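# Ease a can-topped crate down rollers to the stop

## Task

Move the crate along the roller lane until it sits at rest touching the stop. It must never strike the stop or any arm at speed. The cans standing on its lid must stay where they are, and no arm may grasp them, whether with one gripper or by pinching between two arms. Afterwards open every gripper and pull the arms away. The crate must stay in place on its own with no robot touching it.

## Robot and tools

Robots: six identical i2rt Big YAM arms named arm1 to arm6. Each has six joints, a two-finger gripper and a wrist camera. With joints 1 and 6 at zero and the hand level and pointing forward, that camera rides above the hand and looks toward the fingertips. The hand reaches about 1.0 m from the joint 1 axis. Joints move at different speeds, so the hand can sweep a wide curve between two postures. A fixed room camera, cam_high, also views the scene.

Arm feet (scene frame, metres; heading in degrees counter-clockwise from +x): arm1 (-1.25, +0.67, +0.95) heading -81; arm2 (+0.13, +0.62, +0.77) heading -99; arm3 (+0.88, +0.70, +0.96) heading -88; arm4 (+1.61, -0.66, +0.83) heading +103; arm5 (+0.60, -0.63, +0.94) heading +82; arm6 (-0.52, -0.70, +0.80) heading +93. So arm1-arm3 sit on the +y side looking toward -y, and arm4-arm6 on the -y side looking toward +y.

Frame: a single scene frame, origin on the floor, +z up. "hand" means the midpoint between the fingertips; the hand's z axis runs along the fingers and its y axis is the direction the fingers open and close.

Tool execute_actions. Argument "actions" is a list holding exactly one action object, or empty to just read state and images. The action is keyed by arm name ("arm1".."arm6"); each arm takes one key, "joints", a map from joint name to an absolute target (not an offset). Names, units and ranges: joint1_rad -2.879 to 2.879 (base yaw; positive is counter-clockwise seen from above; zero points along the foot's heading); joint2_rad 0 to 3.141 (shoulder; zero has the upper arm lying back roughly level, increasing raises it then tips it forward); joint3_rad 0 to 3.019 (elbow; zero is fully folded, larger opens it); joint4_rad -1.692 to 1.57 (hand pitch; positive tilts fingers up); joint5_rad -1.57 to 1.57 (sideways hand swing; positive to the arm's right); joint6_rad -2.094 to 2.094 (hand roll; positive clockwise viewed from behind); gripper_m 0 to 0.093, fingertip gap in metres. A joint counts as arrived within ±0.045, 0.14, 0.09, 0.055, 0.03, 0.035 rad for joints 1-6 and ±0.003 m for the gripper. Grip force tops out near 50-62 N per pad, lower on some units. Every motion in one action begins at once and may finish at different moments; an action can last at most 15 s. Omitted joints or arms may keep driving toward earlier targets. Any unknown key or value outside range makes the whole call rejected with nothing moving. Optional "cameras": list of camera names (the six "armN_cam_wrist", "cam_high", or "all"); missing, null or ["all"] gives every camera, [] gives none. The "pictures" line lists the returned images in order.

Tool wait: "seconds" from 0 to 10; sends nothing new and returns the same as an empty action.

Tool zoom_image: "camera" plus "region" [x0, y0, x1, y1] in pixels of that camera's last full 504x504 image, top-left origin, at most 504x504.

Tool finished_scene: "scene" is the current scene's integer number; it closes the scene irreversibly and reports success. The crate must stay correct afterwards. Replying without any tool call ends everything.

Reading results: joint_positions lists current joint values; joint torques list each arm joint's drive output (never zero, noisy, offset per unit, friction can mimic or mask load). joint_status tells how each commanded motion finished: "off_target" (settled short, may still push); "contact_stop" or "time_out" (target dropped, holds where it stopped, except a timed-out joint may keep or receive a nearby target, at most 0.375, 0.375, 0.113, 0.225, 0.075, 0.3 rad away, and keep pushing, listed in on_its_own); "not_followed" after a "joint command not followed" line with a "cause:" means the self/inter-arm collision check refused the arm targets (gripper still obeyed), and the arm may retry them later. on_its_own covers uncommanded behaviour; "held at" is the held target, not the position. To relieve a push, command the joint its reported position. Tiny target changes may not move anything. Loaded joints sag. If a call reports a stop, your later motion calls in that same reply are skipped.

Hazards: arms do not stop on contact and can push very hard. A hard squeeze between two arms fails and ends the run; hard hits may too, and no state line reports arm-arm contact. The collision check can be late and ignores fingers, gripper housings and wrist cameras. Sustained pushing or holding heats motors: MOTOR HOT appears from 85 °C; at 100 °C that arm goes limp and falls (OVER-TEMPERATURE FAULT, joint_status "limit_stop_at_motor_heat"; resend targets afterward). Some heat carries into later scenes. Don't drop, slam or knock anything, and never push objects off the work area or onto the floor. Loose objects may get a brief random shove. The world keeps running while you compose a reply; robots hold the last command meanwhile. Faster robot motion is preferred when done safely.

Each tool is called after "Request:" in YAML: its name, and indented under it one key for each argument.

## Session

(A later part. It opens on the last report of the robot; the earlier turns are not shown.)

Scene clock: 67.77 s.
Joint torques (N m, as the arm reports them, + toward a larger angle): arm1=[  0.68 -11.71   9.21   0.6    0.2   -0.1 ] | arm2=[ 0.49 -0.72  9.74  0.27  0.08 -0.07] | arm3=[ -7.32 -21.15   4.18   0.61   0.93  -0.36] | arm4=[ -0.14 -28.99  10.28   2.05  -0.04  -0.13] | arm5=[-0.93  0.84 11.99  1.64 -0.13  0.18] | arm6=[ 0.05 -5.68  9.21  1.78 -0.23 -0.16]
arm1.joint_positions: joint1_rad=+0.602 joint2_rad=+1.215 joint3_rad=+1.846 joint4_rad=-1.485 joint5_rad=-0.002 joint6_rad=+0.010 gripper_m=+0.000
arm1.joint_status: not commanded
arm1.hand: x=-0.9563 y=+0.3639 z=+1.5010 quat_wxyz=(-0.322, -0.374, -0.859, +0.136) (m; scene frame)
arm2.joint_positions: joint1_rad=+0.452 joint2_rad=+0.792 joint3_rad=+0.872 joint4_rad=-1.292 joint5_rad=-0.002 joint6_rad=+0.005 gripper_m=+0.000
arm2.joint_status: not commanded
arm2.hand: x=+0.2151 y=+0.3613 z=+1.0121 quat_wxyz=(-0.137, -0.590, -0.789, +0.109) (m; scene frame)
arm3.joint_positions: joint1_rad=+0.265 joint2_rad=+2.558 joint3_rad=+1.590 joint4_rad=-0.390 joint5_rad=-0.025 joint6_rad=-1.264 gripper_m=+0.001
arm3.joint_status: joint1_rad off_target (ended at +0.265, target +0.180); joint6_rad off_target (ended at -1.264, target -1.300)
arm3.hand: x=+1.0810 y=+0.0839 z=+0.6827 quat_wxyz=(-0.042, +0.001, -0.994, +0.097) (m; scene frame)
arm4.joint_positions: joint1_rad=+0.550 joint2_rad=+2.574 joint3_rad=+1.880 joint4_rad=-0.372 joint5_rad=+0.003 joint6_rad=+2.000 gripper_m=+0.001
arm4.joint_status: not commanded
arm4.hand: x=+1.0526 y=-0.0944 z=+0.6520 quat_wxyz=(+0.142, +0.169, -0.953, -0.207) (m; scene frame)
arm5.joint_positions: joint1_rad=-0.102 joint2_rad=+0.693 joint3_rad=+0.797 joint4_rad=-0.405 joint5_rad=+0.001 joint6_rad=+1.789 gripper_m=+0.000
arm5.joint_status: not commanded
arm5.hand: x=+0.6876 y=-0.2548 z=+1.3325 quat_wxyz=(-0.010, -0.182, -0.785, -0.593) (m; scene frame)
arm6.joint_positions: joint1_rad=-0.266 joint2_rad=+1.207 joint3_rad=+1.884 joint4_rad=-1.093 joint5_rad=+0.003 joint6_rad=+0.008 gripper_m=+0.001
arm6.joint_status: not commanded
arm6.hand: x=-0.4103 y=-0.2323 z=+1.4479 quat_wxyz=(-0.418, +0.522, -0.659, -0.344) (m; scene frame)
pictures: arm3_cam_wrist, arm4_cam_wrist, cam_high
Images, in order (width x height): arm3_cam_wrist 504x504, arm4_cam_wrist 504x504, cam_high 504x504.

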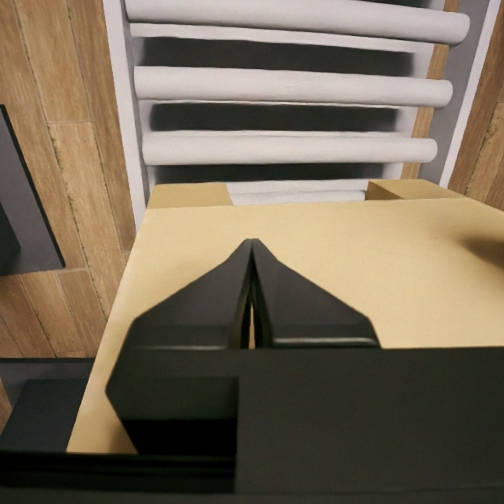

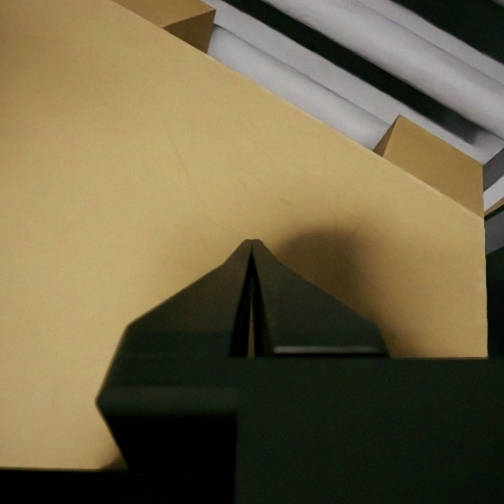

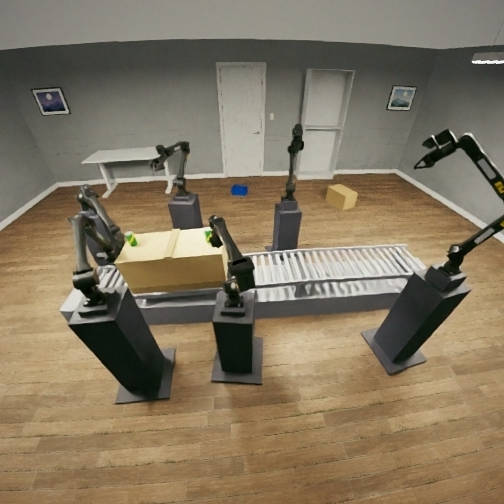

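Request:
execute_actions:
  actions:
    - {"arm3":{"joints":{"joint1_rad":0.6,"joint2_rad":1.5}}}
  cameras: []

Request:
execute_actions:
  actions:
    - {"arm3":{"joints":{"joint1_rad":1.1,"joint2_rad":0.9}},"arm4":{"joints":{"joint1_rad":0.43,"joint4_rad":-0.5}}}
  cameras: []

Request:
execute_actions:
  actions:
    - {"arm4":{"joints":{"joint1_rad":0.29}}}
  cameras: []

Request:
execute_actions:
  actions:
    - {"arm4":{"joints":{"joint1_rad":0.18,"joint6_rad":1.85}}}
  cameras: ["arm4_cam_wrist","cam_high"]

Scene clock: 70.80 s.
Joint torques (N m, as the arm reports them, + toward a larger angle): arm1=[  0.67 -11.75   9.21   0.59   0.2   -0.1 ] | arm2=[ 0.46 -0.76  9.74  0.26  0.09 -0.07] | arm3=[ -0.95 -10.98   9.09   2.21  -0.03  -0.09] | arm4=[  1.69 -29.1   10.25   2.02  -0.37  -0.26] | arm5=[-1.47  0.95 11.84  1.64 -0.13  0.19] | arm6=[ 0.   -5.79  9.2   1.8  -0.24 -0.17]
arm1.joint_positions: joint1_rad=+0.602 joint2_rad=+1.215 joint3_rad=+1.846 joint4_rad=-1.485 joint5_rad=-0.002 joint6_rad=+0.010 gripper_m=+0.000
arm1.joint_status: not commanded
arm1.hand: x=-0.9563 y=+0.3639 z=+1.5010 quat_wxyz=(-0.322, -0.374, -0.859, +0.136) (m; scene frame)
arm2.joint_positions: joint1_rad=+0.452 joint2_rad=+0.792 joint3_rad=+0.872 joint4_rad=-1.292 joint5_rad=-0.002 joint6_rad=+0.005 gripper_m=+0.000
arm2.joint_status: not commanded
arm2.hand: x=+0.2151 y=+0.3613 z=+1.0121 quat_wxyz=(-0.137, -0.590, -0.789, +0.109) (m; scene frame)
arm3.joint_positions: joint1_rad=+0.595 joint2_rad=+1.474 joint3_rad=+1.582 joint4_rad=-0.391 joint5_rad=-0.001 joint6_rad=-1.287 gripper_m=+0.001
arm3.joint_status: all done
arm3.hand: x=+1.2834 y=+0.1579 z=+1.4408 quat_wxyz=(-0.265, +0.141, -0.788, +0.538) (m; scene frame)
arm4.joint_positions: joint1_rad=+0.510 joint2_rad=+2.574 joint3_rad=+1.880 joint4_rad=-0.372 joint5_rad=+0.012 joint6_rad=+2.013 gripper_m=+0.001
arm4.joint_status: not commanded
arm4.hand: x=+1.0764 y=-0.0717 z=+0.6520 quat_wxyz=(+0.135, +0.143, -0.957, -0.211) (m; scene frame)
arm5.joint_positions: joint1_rad=-0.102 joint2_rad=+0.693 joint3_rad=+0.797 joint4_rad=-0.405 joint5_rad=+0.001 joint6_rad=+1.789 gripper_m=+0.000
arm5.joint_status: not commanded
arm5.hand: x=+0.6876 y=-0.2548 z=+1.3325 quat_wxyz=(-0.010, -0.182, -0.785, -0.593) (m; scene frame)
arm6.joint_positions: joint1_rad=-0.266 joint2_rad=+1.207 joint3_rad=+1.884 joint4_rad=-1.093 joint5_rad=+0.003 joint6_rad=+0.008 gripper_m=+0.001
arm6.joint_status: not commanded
arm6.hand: x=-0.4103 y=-0.2323 z=+1.4479 quat_wxyz=(-0.418, +0.522, -0.659, -0.344) (m; scene frame)
pictures: none
No camera images: the call's "cameras" was empty. Leave "cameras" out to get every camera's image.

Scene clock: 72.60 s.
Joint torques (N m, as the arm reports them, + toward a larger angle): arm1=[  0.64 -11.66   9.2    0.58   0.2   -0.1 ] | arm2=[ 0.43 -0.78  9.74  0.26  0.09 -0.07] | arm3=[-1.16 -2.64  8.15  2.    0.12 -0.08] | arm4=[  6.27 -28.97  11.13   1.69  -1.12  -0.5 ] | arm5=[-0.86  0.22 11.86  1.6  -0.13  0.2 ] | arm6=[ 0.17 -5.76  9.23  1.8  -0.24 -0.17]
arm1.joint_positions: joint1_rad=+0.602 joint2_rad=+1.215 joint3_rad=+1.846 joint4_rad=-1.485 joint5_rad=-0.002 joint6_rad=+0.010 gripper_m=+0.000
arm1.joint_status: not commanded
arm1.hand: x=-0.9563 y=+0.3639 z=+1.5010 quat_wxyz=(-0.322, -0.374, -0.859, +0.136) (m; scene frame)
arm2.joint_positions: joint1_rad=+0.452 joint2_rad=+0.792 joint3_rad=+0.872 joint4_rad=-1.292 joint5_rad=-0.002 joint6_rad=+0.005 gripper_m=+0.000
arm2.joint_status: not commanded
arm2.hand: x=+0.2151 y=+0.3613 z=+1.0121 quat_wxyz=(-0.137, -0.590, -0.789, +0.109) (m; scene frame)
arm3.joint_positions: joint1_rad=+1.098 joint2_rad=+0.906 joint3_rad=+1.572 joint4_rad=-0.391 joint5_rad=-0.003 joint6_rad=-1.287 gripper_m=+0.001
arm3.joint_status: all done
arm3.hand: x=+1.2321 y=+0.5378 z=+1.7278 quat_wxyz=(-0.520, +0.253, -0.550, +0.603) (m; scene frame)
arm4.joint_positions: joint1_rad=+0.317 joint2_rad=+2.573 joint3_rad=+1.869 joint4_rad=-0.519 joint5_rad=+0.029 joint6_rad=+2.040 gripper_m=+0.001
arm4.joint_status: joint1_rad off_target (ended at +0.317, target +0.430); the others done
arm4.hand: x=+1.2209 y=-0.0112 z=+0.6334 quat_wxyz=(+0.072, +0.037, -0.984, -0.158) (m; scene frame)
arm5.joint_positions: joint1_rad=-0.102 joint2_rad=+0.693 joint3_rad=+0.797 joint4_rad=-0.405 joint5_rad=+0.001 joint6_rad=+1.789 gripper_m=+0.000
arm5.joint_status: not commanded
arm5.hand: x=+0.6876 y=-0.2548 z=+1.3325 quat_wxyz=(-0.010, -0.182, -0.785, -0.593) (m; scene frame)
arm6.joint_positions: joint1_rad=-0.266 joint2_rad=+1.207 joint3_rad=+1.884 joint4_rad=-1.093 joint5_rad=+0.003 joint6_rad=+0.008 gripper_m=+0.001
arm6.joint_status: not commanded
arm6.hand: x=-0.4103 y=-0.2323 z=+1.4479 quat_wxyz=(-0.418, +0.522, -0.659, -0.344) (m; scene frame)
pictures: none
No camera images: the call's "cameras" was empty. Leave "cameras" out to get every camera's image.

Scene clock: 74.20 s.
Joint torques (N m, as the arm reports them, + toward a larger angle): arm1=[  0.67 -11.63   9.21   0.59   0.2   -0.1 ] | arm2=[ 0.46 -0.75  9.74  0.27  0.08 -0.07] | arm3=[-1.18 -2.64  8.16  2.01  0.12 -0.09] | arm4=[  4.03 -28.27  10.97   1.59  -1.06  -0.2 ] | arm5=[-0.82  1.21 11.84  1.64 -0.11  0.15] | arm6=[ 0.11 -5.78  9.21  1.81 -0.24 -0.16]
arm1.joint_positions: joint1_rad=+0.602 joint2_rad=+1.215 joint3_rad=+1.846 joint4_rad=-1.485 joint5_rad=-0.002 joint6_rad=+0.010 gripper_m=+0.000
arm1.joint_status: not commanded
arm1.hand: x=-0.9563 y=+0.3639 z=+1.5010 quat_wxyz=(-0.322, -0.374, -0.859, +0.136) (m; scene frame)
arm2.joint_positions: joint1_rad=+0.452 joint2_rad=+0.792 joint3_rad=+0.872 joint4_rad=-1.292 joint5_rad=-0.002 joint6_rad=+0.005 gripper_m=+0.000
arm2.joint_status: not commanded
arm2.hand: x=+0.2151 y=+0.3613 z=+1.0121 quat_wxyz=(-0.137, -0.590, -0.789, +0.109) (m; scene frame)
arm3.joint_positions: joint1_rad=+1.098 joint2_rad=+0.906 joint3_rad=+1.572 joint4_rad=-0.391 joint5_rad=-0.003 joint6_rad=-1.287 gripper_m=+0.001
arm3.joint_status: not commanded
arm3.hand: x=+1.2321 y=+0.5378 z=+1.7278 quat_wxyz=(-0.520, +0.253, -0.550, +0.603) (m; scene frame)
arm4.joint_positions: joint1_rad=+0.198 joint2_rad=+2.573 joint3_rad=+1.869 joint4_rad=-0.519 joint5_rad=+0.026 joint6_rad=+2.006 gripper_m=+0.001
arm4.joint_status: joint1_rad off_target (ended at +0.198, target +0.290)
arm4.hand: x=+1.2995 y=+0.0300 z=+0.6333 quat_wxyz=(+0.061, -0.005, -0.985, -0.163) (m; scene frame)
arm5.joint_positions: joint1_rad=-0.102 joint2_rad=+0.693 joint3_rad=+0.797 joint4_rad=-0.405 joint5_rad=+0.001 joint6_rad=+1.789 gripper_m=+0.000
arm5.joint_status: not commanded
arm5.hand: x=+0.6876 y=-0.2548 z=+1.3325 quat_wxyz=(-0.010, -0.182, -0.785, -0.593) (m; scene frame)
arm6.joint_positions: joint1_rad=-0.266 joint2_rad=+1.207 joint3_rad=+1.884 joint4_rad=-1.093 joint5_rad=+0.003 joint6_rad=+0.008 gripper_m=+0.001
arm6.joint_status: not commanded
arm6.hand: x=-0.4103 y=-0.2323 z=+1.4479 quat_wxyz=(-0.418, +0.522, -0.659, -0.344) (m; scene frame)
pictures: none
No camera images: the call's "cameras" was empty. Leave "cameras" out to get every camera's image.

Scene clock: 75.83 s.
Joint torques (N m, as the arm reports them, + toward a larger angle): arm1=[  0.63 -11.62   9.2    0.6    0.2   -0.1 ] | arm2=[ 0.47 -0.74  9.73  0.27  0.08 -0.07] | arm3=[-1.19 -2.62  8.15  2.02  0.12 -0.09] | arm4=[  4.51 -29.03  11.09   1.59  -1.03  -0.39] | arm5=[-1.15  0.52 11.77  1.65 -0.11  0.15] | arm6=[ 0.03 -5.73  9.18  1.76 -0.24 -0.17]
arm1.joint_positions: joint1_rad=+0.602 joint2_rad=+1.215 joint3_rad=+1.846 joint4_rad=-1.485 joint5_rad=-0.002 joint6_rad=+0.010 gripper_m=+0.000
arm1.joint_status: not commanded
arm1.hand: x=-0.9563 y=+0.3639 z=+1.5010 quat_wxyz=(-0.322, -0.374, -0.859, +0.136) (m; scene frame)
arm2.joint_positions: joint1_rad=+0.452 joint2_rad=+0.792 joint3_rad=+0.872 joint4_rad=-1.292 joint5_rad=-0.002 joint6_rad=+0.005 gripper_m=+0.000
arm2.joint_status: not commanded
arm2.hand: x=+0.2151 y=+0.3613 z=+1.0121 quat_wxyz=(-0.137, -0.590, -0.789, +0.109) (m; scene frame)
arm3.joint_positions: joint1_rad=+1.098 joint2_rad=+0.906 joint3_rad=+1.572 joint4_rad=-0.391 joint5_rad=-0.003 joint6_rad=-1.287 gripper_m=+0.001
arm3.joint_status: not commanded
arm3.hand: x=+1.2321 y=+0.5378 z=+1.7278 quat_wxyz=(-0.520, +0.253, -0.550, +0.603) (m; scene frame)
arm4.joint_positions: joint1_rad=+0.084 joint2_rad=+2.573 joint3_rad=+1.869 joint4_rad=-0.519 joint5_rad=+0.027 joint6_rad=+1.878 gripper_m=+0.001
arm4.joint_status: joint1_rad off_target (ended at +0.083, target +0.180); the others done
arm4.hand: x=+1.3799 y=+0.0609 z=+0.6333 quat_wxyz=(+0.041, +0.002, -0.985, -0.169) (m; scene frame)
arm5.joint_positions: joint1_rad=-0.102 joint2_rad=+0.693 joint3_rad=+0.797 joint4_rad=-0.405 joint5_rad=+0.001 joint6_rad=+1.789 gripper_m=+0.000
arm5.joint_status: not commanded
arm5.hand: x=+0.6876 y=-0.2548 z=+1.3325 quat_wxyz=(-0.010, -0.182, -0.785, -0.593) (m; scene frame)
arm6.joint_positions: joint1_rad=-0.266 joint2_rad=+1.207 joint3_rad=+1.884 joint4_rad=-1.093 joint5_rad=+0.003 joint6_rad=+0.008 gripper_m=+0.001
arm6.joint_status: not commanded
arm6.hand: x=-0.4103 y=-0.2323 z=+1.4479 quat_wxyz=(-0.418, +0.522, -0.659, -0.344) (m; scene frame)
pictures: arm4_cam_wrist, cam_high
Images, in order (width x height): arm4_cam_wrist 504x504, cam_high 504x504.

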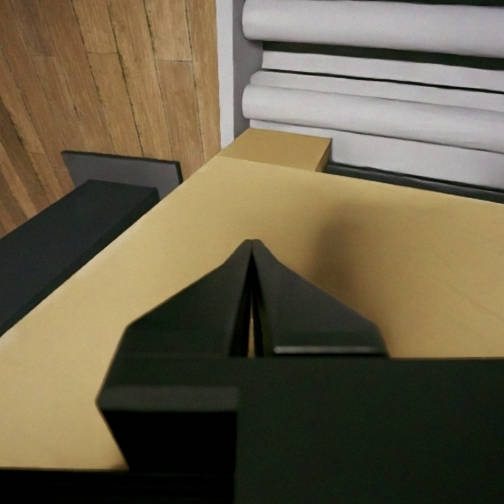

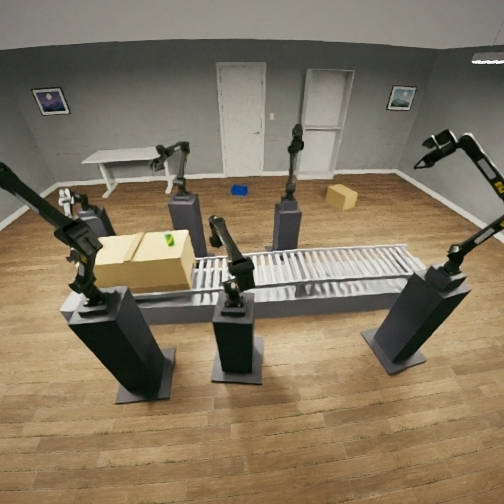

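Request:
execute_actions:
  actions:
    - {"arm4":{"joints":{"joint1_rad":0.07,"joint6_rad":1.75}}}
  cameras: ["arm4_cam_wrist"]

Request:
execute_actions:
  actions:
    - {"arm4":{"joints":{"joint1_rad":0.0}}}
  cameras: ["arm4_cam_wrist"]

Request:
execute_actions:
  actions:
    - {"arm4":{"joints":{"joint1_rad":-0.06}}}
  cameras: ["arm4_cam_wrist"]

Scene clock: 78.60 s.
Joint torques (N m, as the arm reports them, + toward a larger angle): arm1=[  0.66 -11.72   9.2    0.62   0.19  -0.1 ] | arm2=[ 0.44 -0.74  9.75  0.27  0.09 -0.07] | arm3=[-1.18 -2.64  8.14  2.01  0.13 -0.08] | arm4=[  5.58 -28.42  11.18   1.72  -0.94  -0.38] | arm5=[-1.76  0.58 11.78  1.62 -0.12  0.17] | arm6=[ 0.14 -5.69  9.22  1.81 -0.24 -0.16]
arm1.joint_positions: joint1_rad=+0.602 joint2_rad=+1.215 joint3_rad=+1.846 joint4_rad=-1.485 joint5_rad=-0.002 joint6_rad=+0.010 gripper_m=+0.000
arm1.joint_status: not commanded
arm1.hand: x=-0.9563 y=+0.3639 z=+1.5010 quat_wxyz=(-0.322, -0.374, -0.859, +0.136) (m; scene frame)
arm2.joint_positions: joint1_rad=+0.452 joint2_rad=+0.792 joint3_rad=+0.872 joint4_rad=-1.292 joint5_rad=-0.002 joint6_rad=+0.005 gripper_m=+0.000
arm2.joint_status: not commanded
arm2.hand: x=+0.2151 y=+0.3613 z=+1.0121 quat_wxyz=(-0.137, -0.590, -0.789, +0.109) (m; scene frame)
arm3.joint_positions: joint1_rad=+1.098 joint2_rad=+0.906 joint3_rad=+1.572 joint4_rad=-0.391 joint5_rad=-0.003 joint6_rad=-1.287 gripper_m=+0.001
arm3.joint_status: not commanded
arm3.hand: x=+1.2321 y=+0.5378 z=+1.7278 quat_wxyz=(-0.520, +0.253, -0.550, +0.603) (m; scene frame)
arm4.joint_positions: joint1_rad=-0.032 joint2_rad=+2.573 joint3_rad=+1.869 joint4_rad=-0.519 joint5_rad=+0.026 joint6_rad=+1.778 gripper_m=+0.001
arm4.joint_status: joint1_rad off_target (ended at -0.032, target +0.070); the others done
arm4.hand: x=+1.4640 y=+0.0825 z=+0.6332 quat_wxyz=(+0.023, -0.006, -0.985, -0.172) (m; scene frame)
arm5.joint_positions: joint1_rad=-0.102 joint2_rad=+0.693 joint3_rad=+0.797 joint4_rad=-0.405 joint5_rad=+0.001 joint6_rad=+1.789 gripper_m=+0.000
arm5.joint_status: not commanded
arm5.hand: x=+0.6876 y=-0.2548 z=+1.3325 quat_wxyz=(-0.010, -0.182, -0.785, -0.593) (m; scene frame)
arm6.joint_positions: joint1_rad=-0.266 joint2_rad=+1.207 joint3_rad=+1.884 joint4_rad=-1.093 joint5_rad=+0.003 joint6_rad=+0.008 gripper_m=+0.001
arm6.joint_status: not commanded
arm6.hand: x=-0.4103 y=-0.2323 z=+1.4479 quat_wxyz=(-0.418, +0.522, -0.659, -0.344) (m; scene frame)
pictures: arm4_cam_wrist
Images, in order (width x height): arm4_cam_wrist 504x504.

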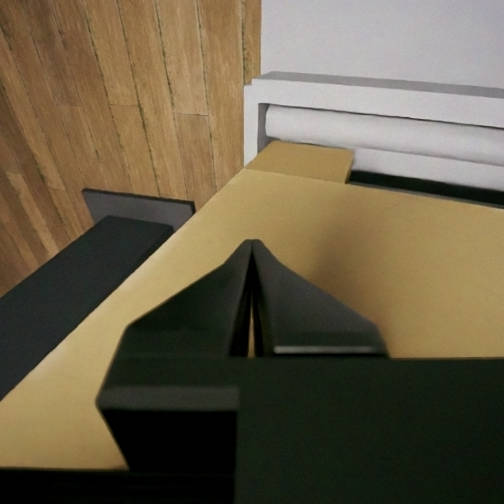

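Scene clock: 80.10 s.
Joint torques (N m, as the arm reports them, + toward a larger angle): arm1=[  0.56 -11.65   9.2    0.62   0.2   -0.1 ] | arm2=[ 0.45 -0.76  9.74  0.26  0.09 -0.07] | arm3=[-1.17 -2.68  8.14  2.    0.12 -0.08] | arm4=[  3.59 -28.45  11.04   1.69  -0.77  -0.14] | arm5=[-0.8   0.83 11.88  1.63 -0.12  0.13] | arm6=[ 0.05 -5.64  9.21  1.78 -0.24 -0.16]
arm1.joint_positions: joint1_rad=+0.602 joint2_rad=+1.215 joint3_rad=+1.846 joint4_rad=-1.485 joint5_rad=-0.002 joint6_rad=+0.010 gripper_m=+0.000
arm1.joint_status: not commanded
arm1.hand: x=-0.9563 y=+0.3639 z=+1.5010 quat_wxyz=(-0.322, -0.374, -0.859, +0.136) (m; scene frame)
arm2.joint_positions: joint1_rad=+0.452 joint2_rad=+0.792 joint3_rad=+0.872 joint4_rad=-1.292 joint5_rad=-0.002 joint6_rad=+0.005 gripper_m=+0.000
arm2.joint_status: not commanded
arm2.hand: x=+0.2151 y=+0.3613 z=+1.0121 quat_wxyz=(-0.137, -0.590, -0.789, +0.109) (m; scene frame)
arm3.joint_positions: joint1_rad=+1.098 joint2_rad=+0.906 joint3_rad=+1.572 joint4_rad=-0.391 joint5_rad=-0.003 joint6_rad=-1.287 gripper_m=+0.001
arm3.joint_status: not commanded
arm3.hand: x=+1.2321 y=+0.5378 z=+1.7278 quat_wxyz=(-0.520, +0.253, -0.550, +0.603) (m; scene frame)
arm4.joint_positions: joint1_rad=-0.073 joint2_rad=+2.573 joint3_rad=+1.869 joint4_rad=-0.519 joint5_rad=+0.020 joint6_rad=+1.754 gripper_m=+0.001
arm4.joint_status: joint1_rad off_target (ended at -0.073, target +0.000)
arm4.hand: x=+1.4932 y=+0.0877 z=+0.6332 quat_wxyz=(+0.020, -0.013, -0.985, -0.172) (m; scene frame)
arm5.joint_positions: joint1_rad=-0.102 joint2_rad=+0.693 joint3_rad=+0.797 joint4_rad=-0.405 joint5_rad=+0.001 joint6_rad=+1.789 gripper_m=+0.000
arm5.joint_status: not commanded
arm5.hand: x=+0.6876 y=-0.2548 z=+1.3325 quat_wxyz=(-0.010, -0.182, -0.785, -0.593) (m; scene frame)
arm6.joint_positions: joint1_rad=-0.266 joint2_rad=+1.207 joint3_rad=+1.884 joint4_rad=-1.093 joint5_rad=+0.003 joint6_rad=+0.008 gripper_m=+0.001
arm6.joint_status: not commanded
arm6.hand: x=-0.4103 y=-0.2323 z=+1.4479 quat_wxyz=(-0.418, +0.522, -0.659, -0.344) (m; scene frame)
pictures: arm4_cam_wrist
Images, in order (width x height): arm4_cam_wrist 504x504.

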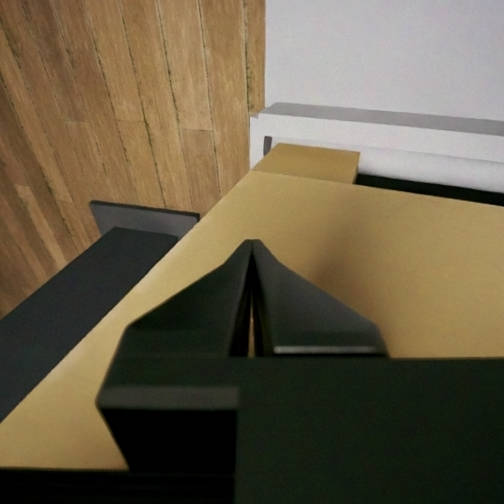

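Scene clock: 81.37 s.
Joint torques (N m, as the arm reports them, + toward a larger angle): arm1=[  0.7  -11.64   9.21   0.6    0.2   -0.1 ] | arm2=[ 0.47 -0.77  9.74  0.27  0.08 -0.07] | arm3=[-1.18 -2.63  8.15  2.    0.12 -0.08] | arm4=[  1.05 -28.72  10.98   1.63  -0.37  -0.1 ] | arm5=[-0.57  0.5  11.81  1.72 -0.12  0.12] | arm6=[ 0.05 -5.63  9.23  1.77 -0.24 -0.17]
arm1.joint_positions: joint1_rad=+0.602 joint2_rad=+1.215 joint3_rad=+1.846 joint4_rad=-1.485 joint5_rad=-0.002 joint6_rad=+0.010 gripper_m=+0.000
arm1.joint_status: not commanded
arm1.hand: x=-0.9563 y=+0.3639 z=+1.5010 quat_wxyz=(-0.322, -0.374, -0.859, +0.136) (m; scene frame)
arm2.joint_positions: joint1_rad=+0.452 joint2_rad=+0.792 joint3_rad=+0.872 joint4_rad=-1.292 joint5_rad=-0.002 joint6_rad=+0.005 gripper_m=+0.000
arm2.joint_status: not commanded
arm2.hand: x=+0.2151 y=+0.3613 z=+1.0121 quat_wxyz=(-0.137, -0.590, -0.789, +0.109) (m; scene frame)
arm3.joint_positions: joint1_rad=+1.098 joint2_rad=+0.906 joint3_rad=+1.572 joint4_rad=-0.391 joint5_rad=-0.003 joint6_rad=-1.287 gripper_m=+0.001
arm3.joint_status: not commanded
arm3.hand: x=+1.2321 y=+0.5378 z=+1.7278 quat_wxyz=(-0.520, +0.253, -0.550, +0.603) (m; scene frame)
arm4.joint_positions: joint1_rad=-0.101 joint2_rad=+2.572 joint3_rad=+1.869 joint4_rad=-0.519 joint5_rad=+0.012 joint6_rad=+1.745 gripper_m=+0.001
arm4.joint_status: all done
arm4.hand: x=+1.5128 y=+0.0906 z=+0.6334 quat_wxyz=(+0.021, -0.022, -0.985, -0.172) (m; scene frame)
arm5.joint_positions: joint1_rad=-0.102 joint2_rad=+0.693 joint3_rad=+0.797 joint4_rad=-0.405 joint5_rad=+0.001 joint6_rad=+1.789 gripper_m=+0.000
arm5.joint_status: not commanded
arm5.hand: x=+0.6876 y=-0.2548 z=+1.3325 quat_wxyz=(-0.010, -0.182, -0.785, -0.593) (m; scene frame)
arm6.joint_positions: joint1_rad=-0.266 joint2_rad=+1.207 joint3_rad=+1.884 joint4_rad=-1.093 joint5_rad=+0.003 joint6_rad=+0.008 gripper_m=+0.001
arm6.joint_status: not commanded
arm6.hand: x=-0.4103 y=-0.2323 z=+1.4479 quat_wxyz=(-0.418, +0.522, -0.659, -0.344) (m; scene frame)
pictures: arm4_cam_wrist
Images, in order (width x height): arm4_cam_wrist 504x504.

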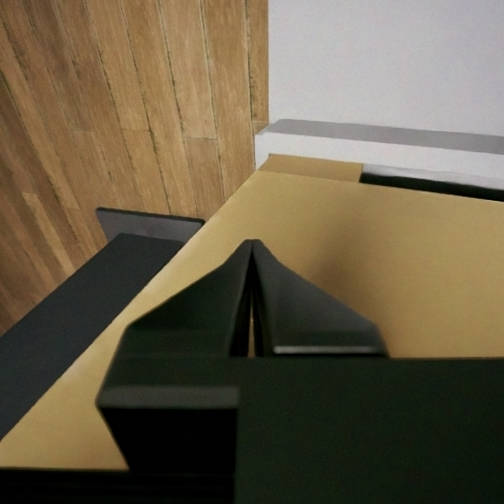

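Request:
execute_actions:
  actions:
    - {"arm4":{"joints":{"joint1_rad":-0.7,"joint2_rad":2.2}},"arm3":{"joints":{"joint1_rad":1.6}}}
  cameras: ["arm4_cam_wrist","cam_high"]

Request:
finished_scene:
  scene: 1

Scene clock: 84.50 s.
Joint torques (N m, as the arm reports them, + toward a larger angle): arm1=[  0.68 -11.6    9.19   0.62   0.2   -0.1 ] | arm2=[ 0.47 -0.75  9.75  0.27  0.08 -0.07] | arm3=[-1.1  -2.62  8.16  2.01  0.03 -0.09] | arm4=[ -1.67 -25.43  10.78   1.66   0.15  -0.13] | arm5=[-1.13  0.71 11.76  1.53 -0.1   0.19] | arm6=[ 0.11 -5.81  9.22  1.79 -0.23 -0.17]
arm1.joint_positions: joint1_rad=+0.602 joint2_rad=+1.215 joint3_rad=+1.846 joint4_rad=-1.485 joint5_rad=-0.002 joint6_rad=+0.010 gripper_m=+0.000
arm1.joint_status: not commanded
arm1.hand: x=-0.9563 y=+0.3639 z=+1.5010 quat_wxyz=(-0.322, -0.374, -0.859, +0.136) (m; scene frame)
arm2.joint_positions: joint1_rad=+0.452 joint2_rad=+0.792 joint3_rad=+0.872 joint4_rad=-1.292 joint5_rad=-0.002 joint6_rad=+0.005 gripper_m=+0.000
arm2.joint_status: not commanded
arm2.hand: x=+0.2151 y=+0.3613 z=+1.0121 quat_wxyz=(-0.137, -0.590, -0.789, +0.109) (m; scene frame)
arm3.joint_positions: joint1_rad=+1.597 joint2_rad=+0.906 joint3_rad=+1.572 joint4_rad=-0.391 joint5_rad=-0.001 joint6_rad=-1.287 gripper_m=+0.001
arm3.joint_status: all done
arm3.hand: x=+1.2662 y=+0.7214 z=+1.7276 quat_wxyz=(-0.652, +0.379, -0.472, +0.456) (m; scene frame)
arm4.joint_positions: joint1_rad=-0.706 joint2_rad=+2.190 joint3_rad=+1.896 joint4_rad=-0.505 joint5_rad=-0.001 joint6_rad=+1.745 gripper_m=+0.001
arm4.joint_status: all done
arm4.hand: x=+1.9899 y=+0.0862 z=+0.9462 quat_wxyz=(-0.055, -0.295, -0.878, -0.372) (m; scene frame)
arm5.joint_positions: joint1_rad=-0.102 joint2_rad=+0.693 joint3_rad=+0.797 joint4_rad=-0.405 joint5_rad=+0.001 joint6_rad=+1.789 gripper_m=+0.000
arm5.joint_status: not commanded
arm5.hand: x=+0.6876 y=-0.2548 z=+1.3325 quat_wxyz=(-0.010, -0.182, -0.785, -0.593) (m; scene frame)
arm6.joint_positions: joint1_rad=-0.266 joint2_rad=+1.207 joint3_rad=+1.884 joint4_rad=-1.093 joint5_rad=+0.003 joint6_rad=+0.008 gripper_m=+0.001
arm6.joint_status: not commanded
arm6.hand: x=-0.4103 y=-0.2323 z=+1.4479 quat_wxyz=(-0.418, +0.522, -0.659, -0.344) (m; scene frame)
pictures: arm4_cam_wrist, cam_high
Images, in order (width x height): arm4_cam_wrist 504x504, cam_high 504x504.

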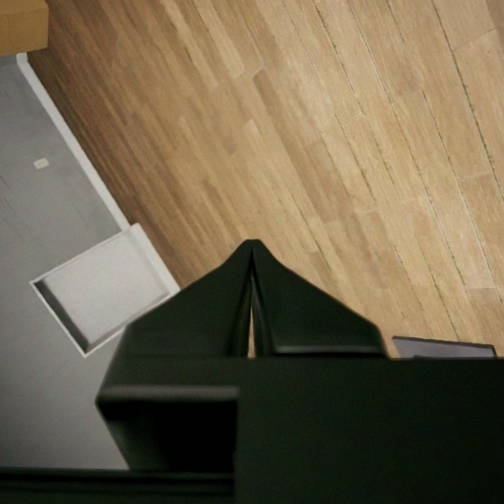

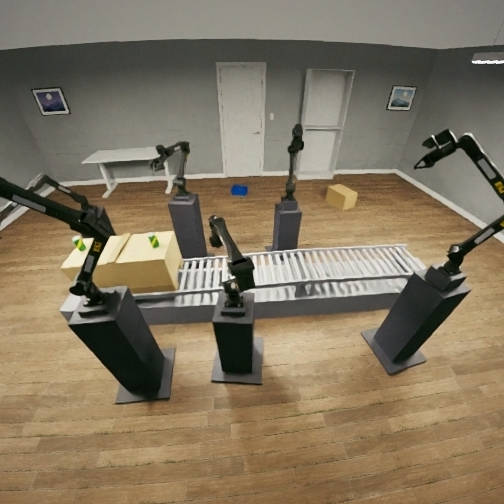

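The scene is finished: the task was done.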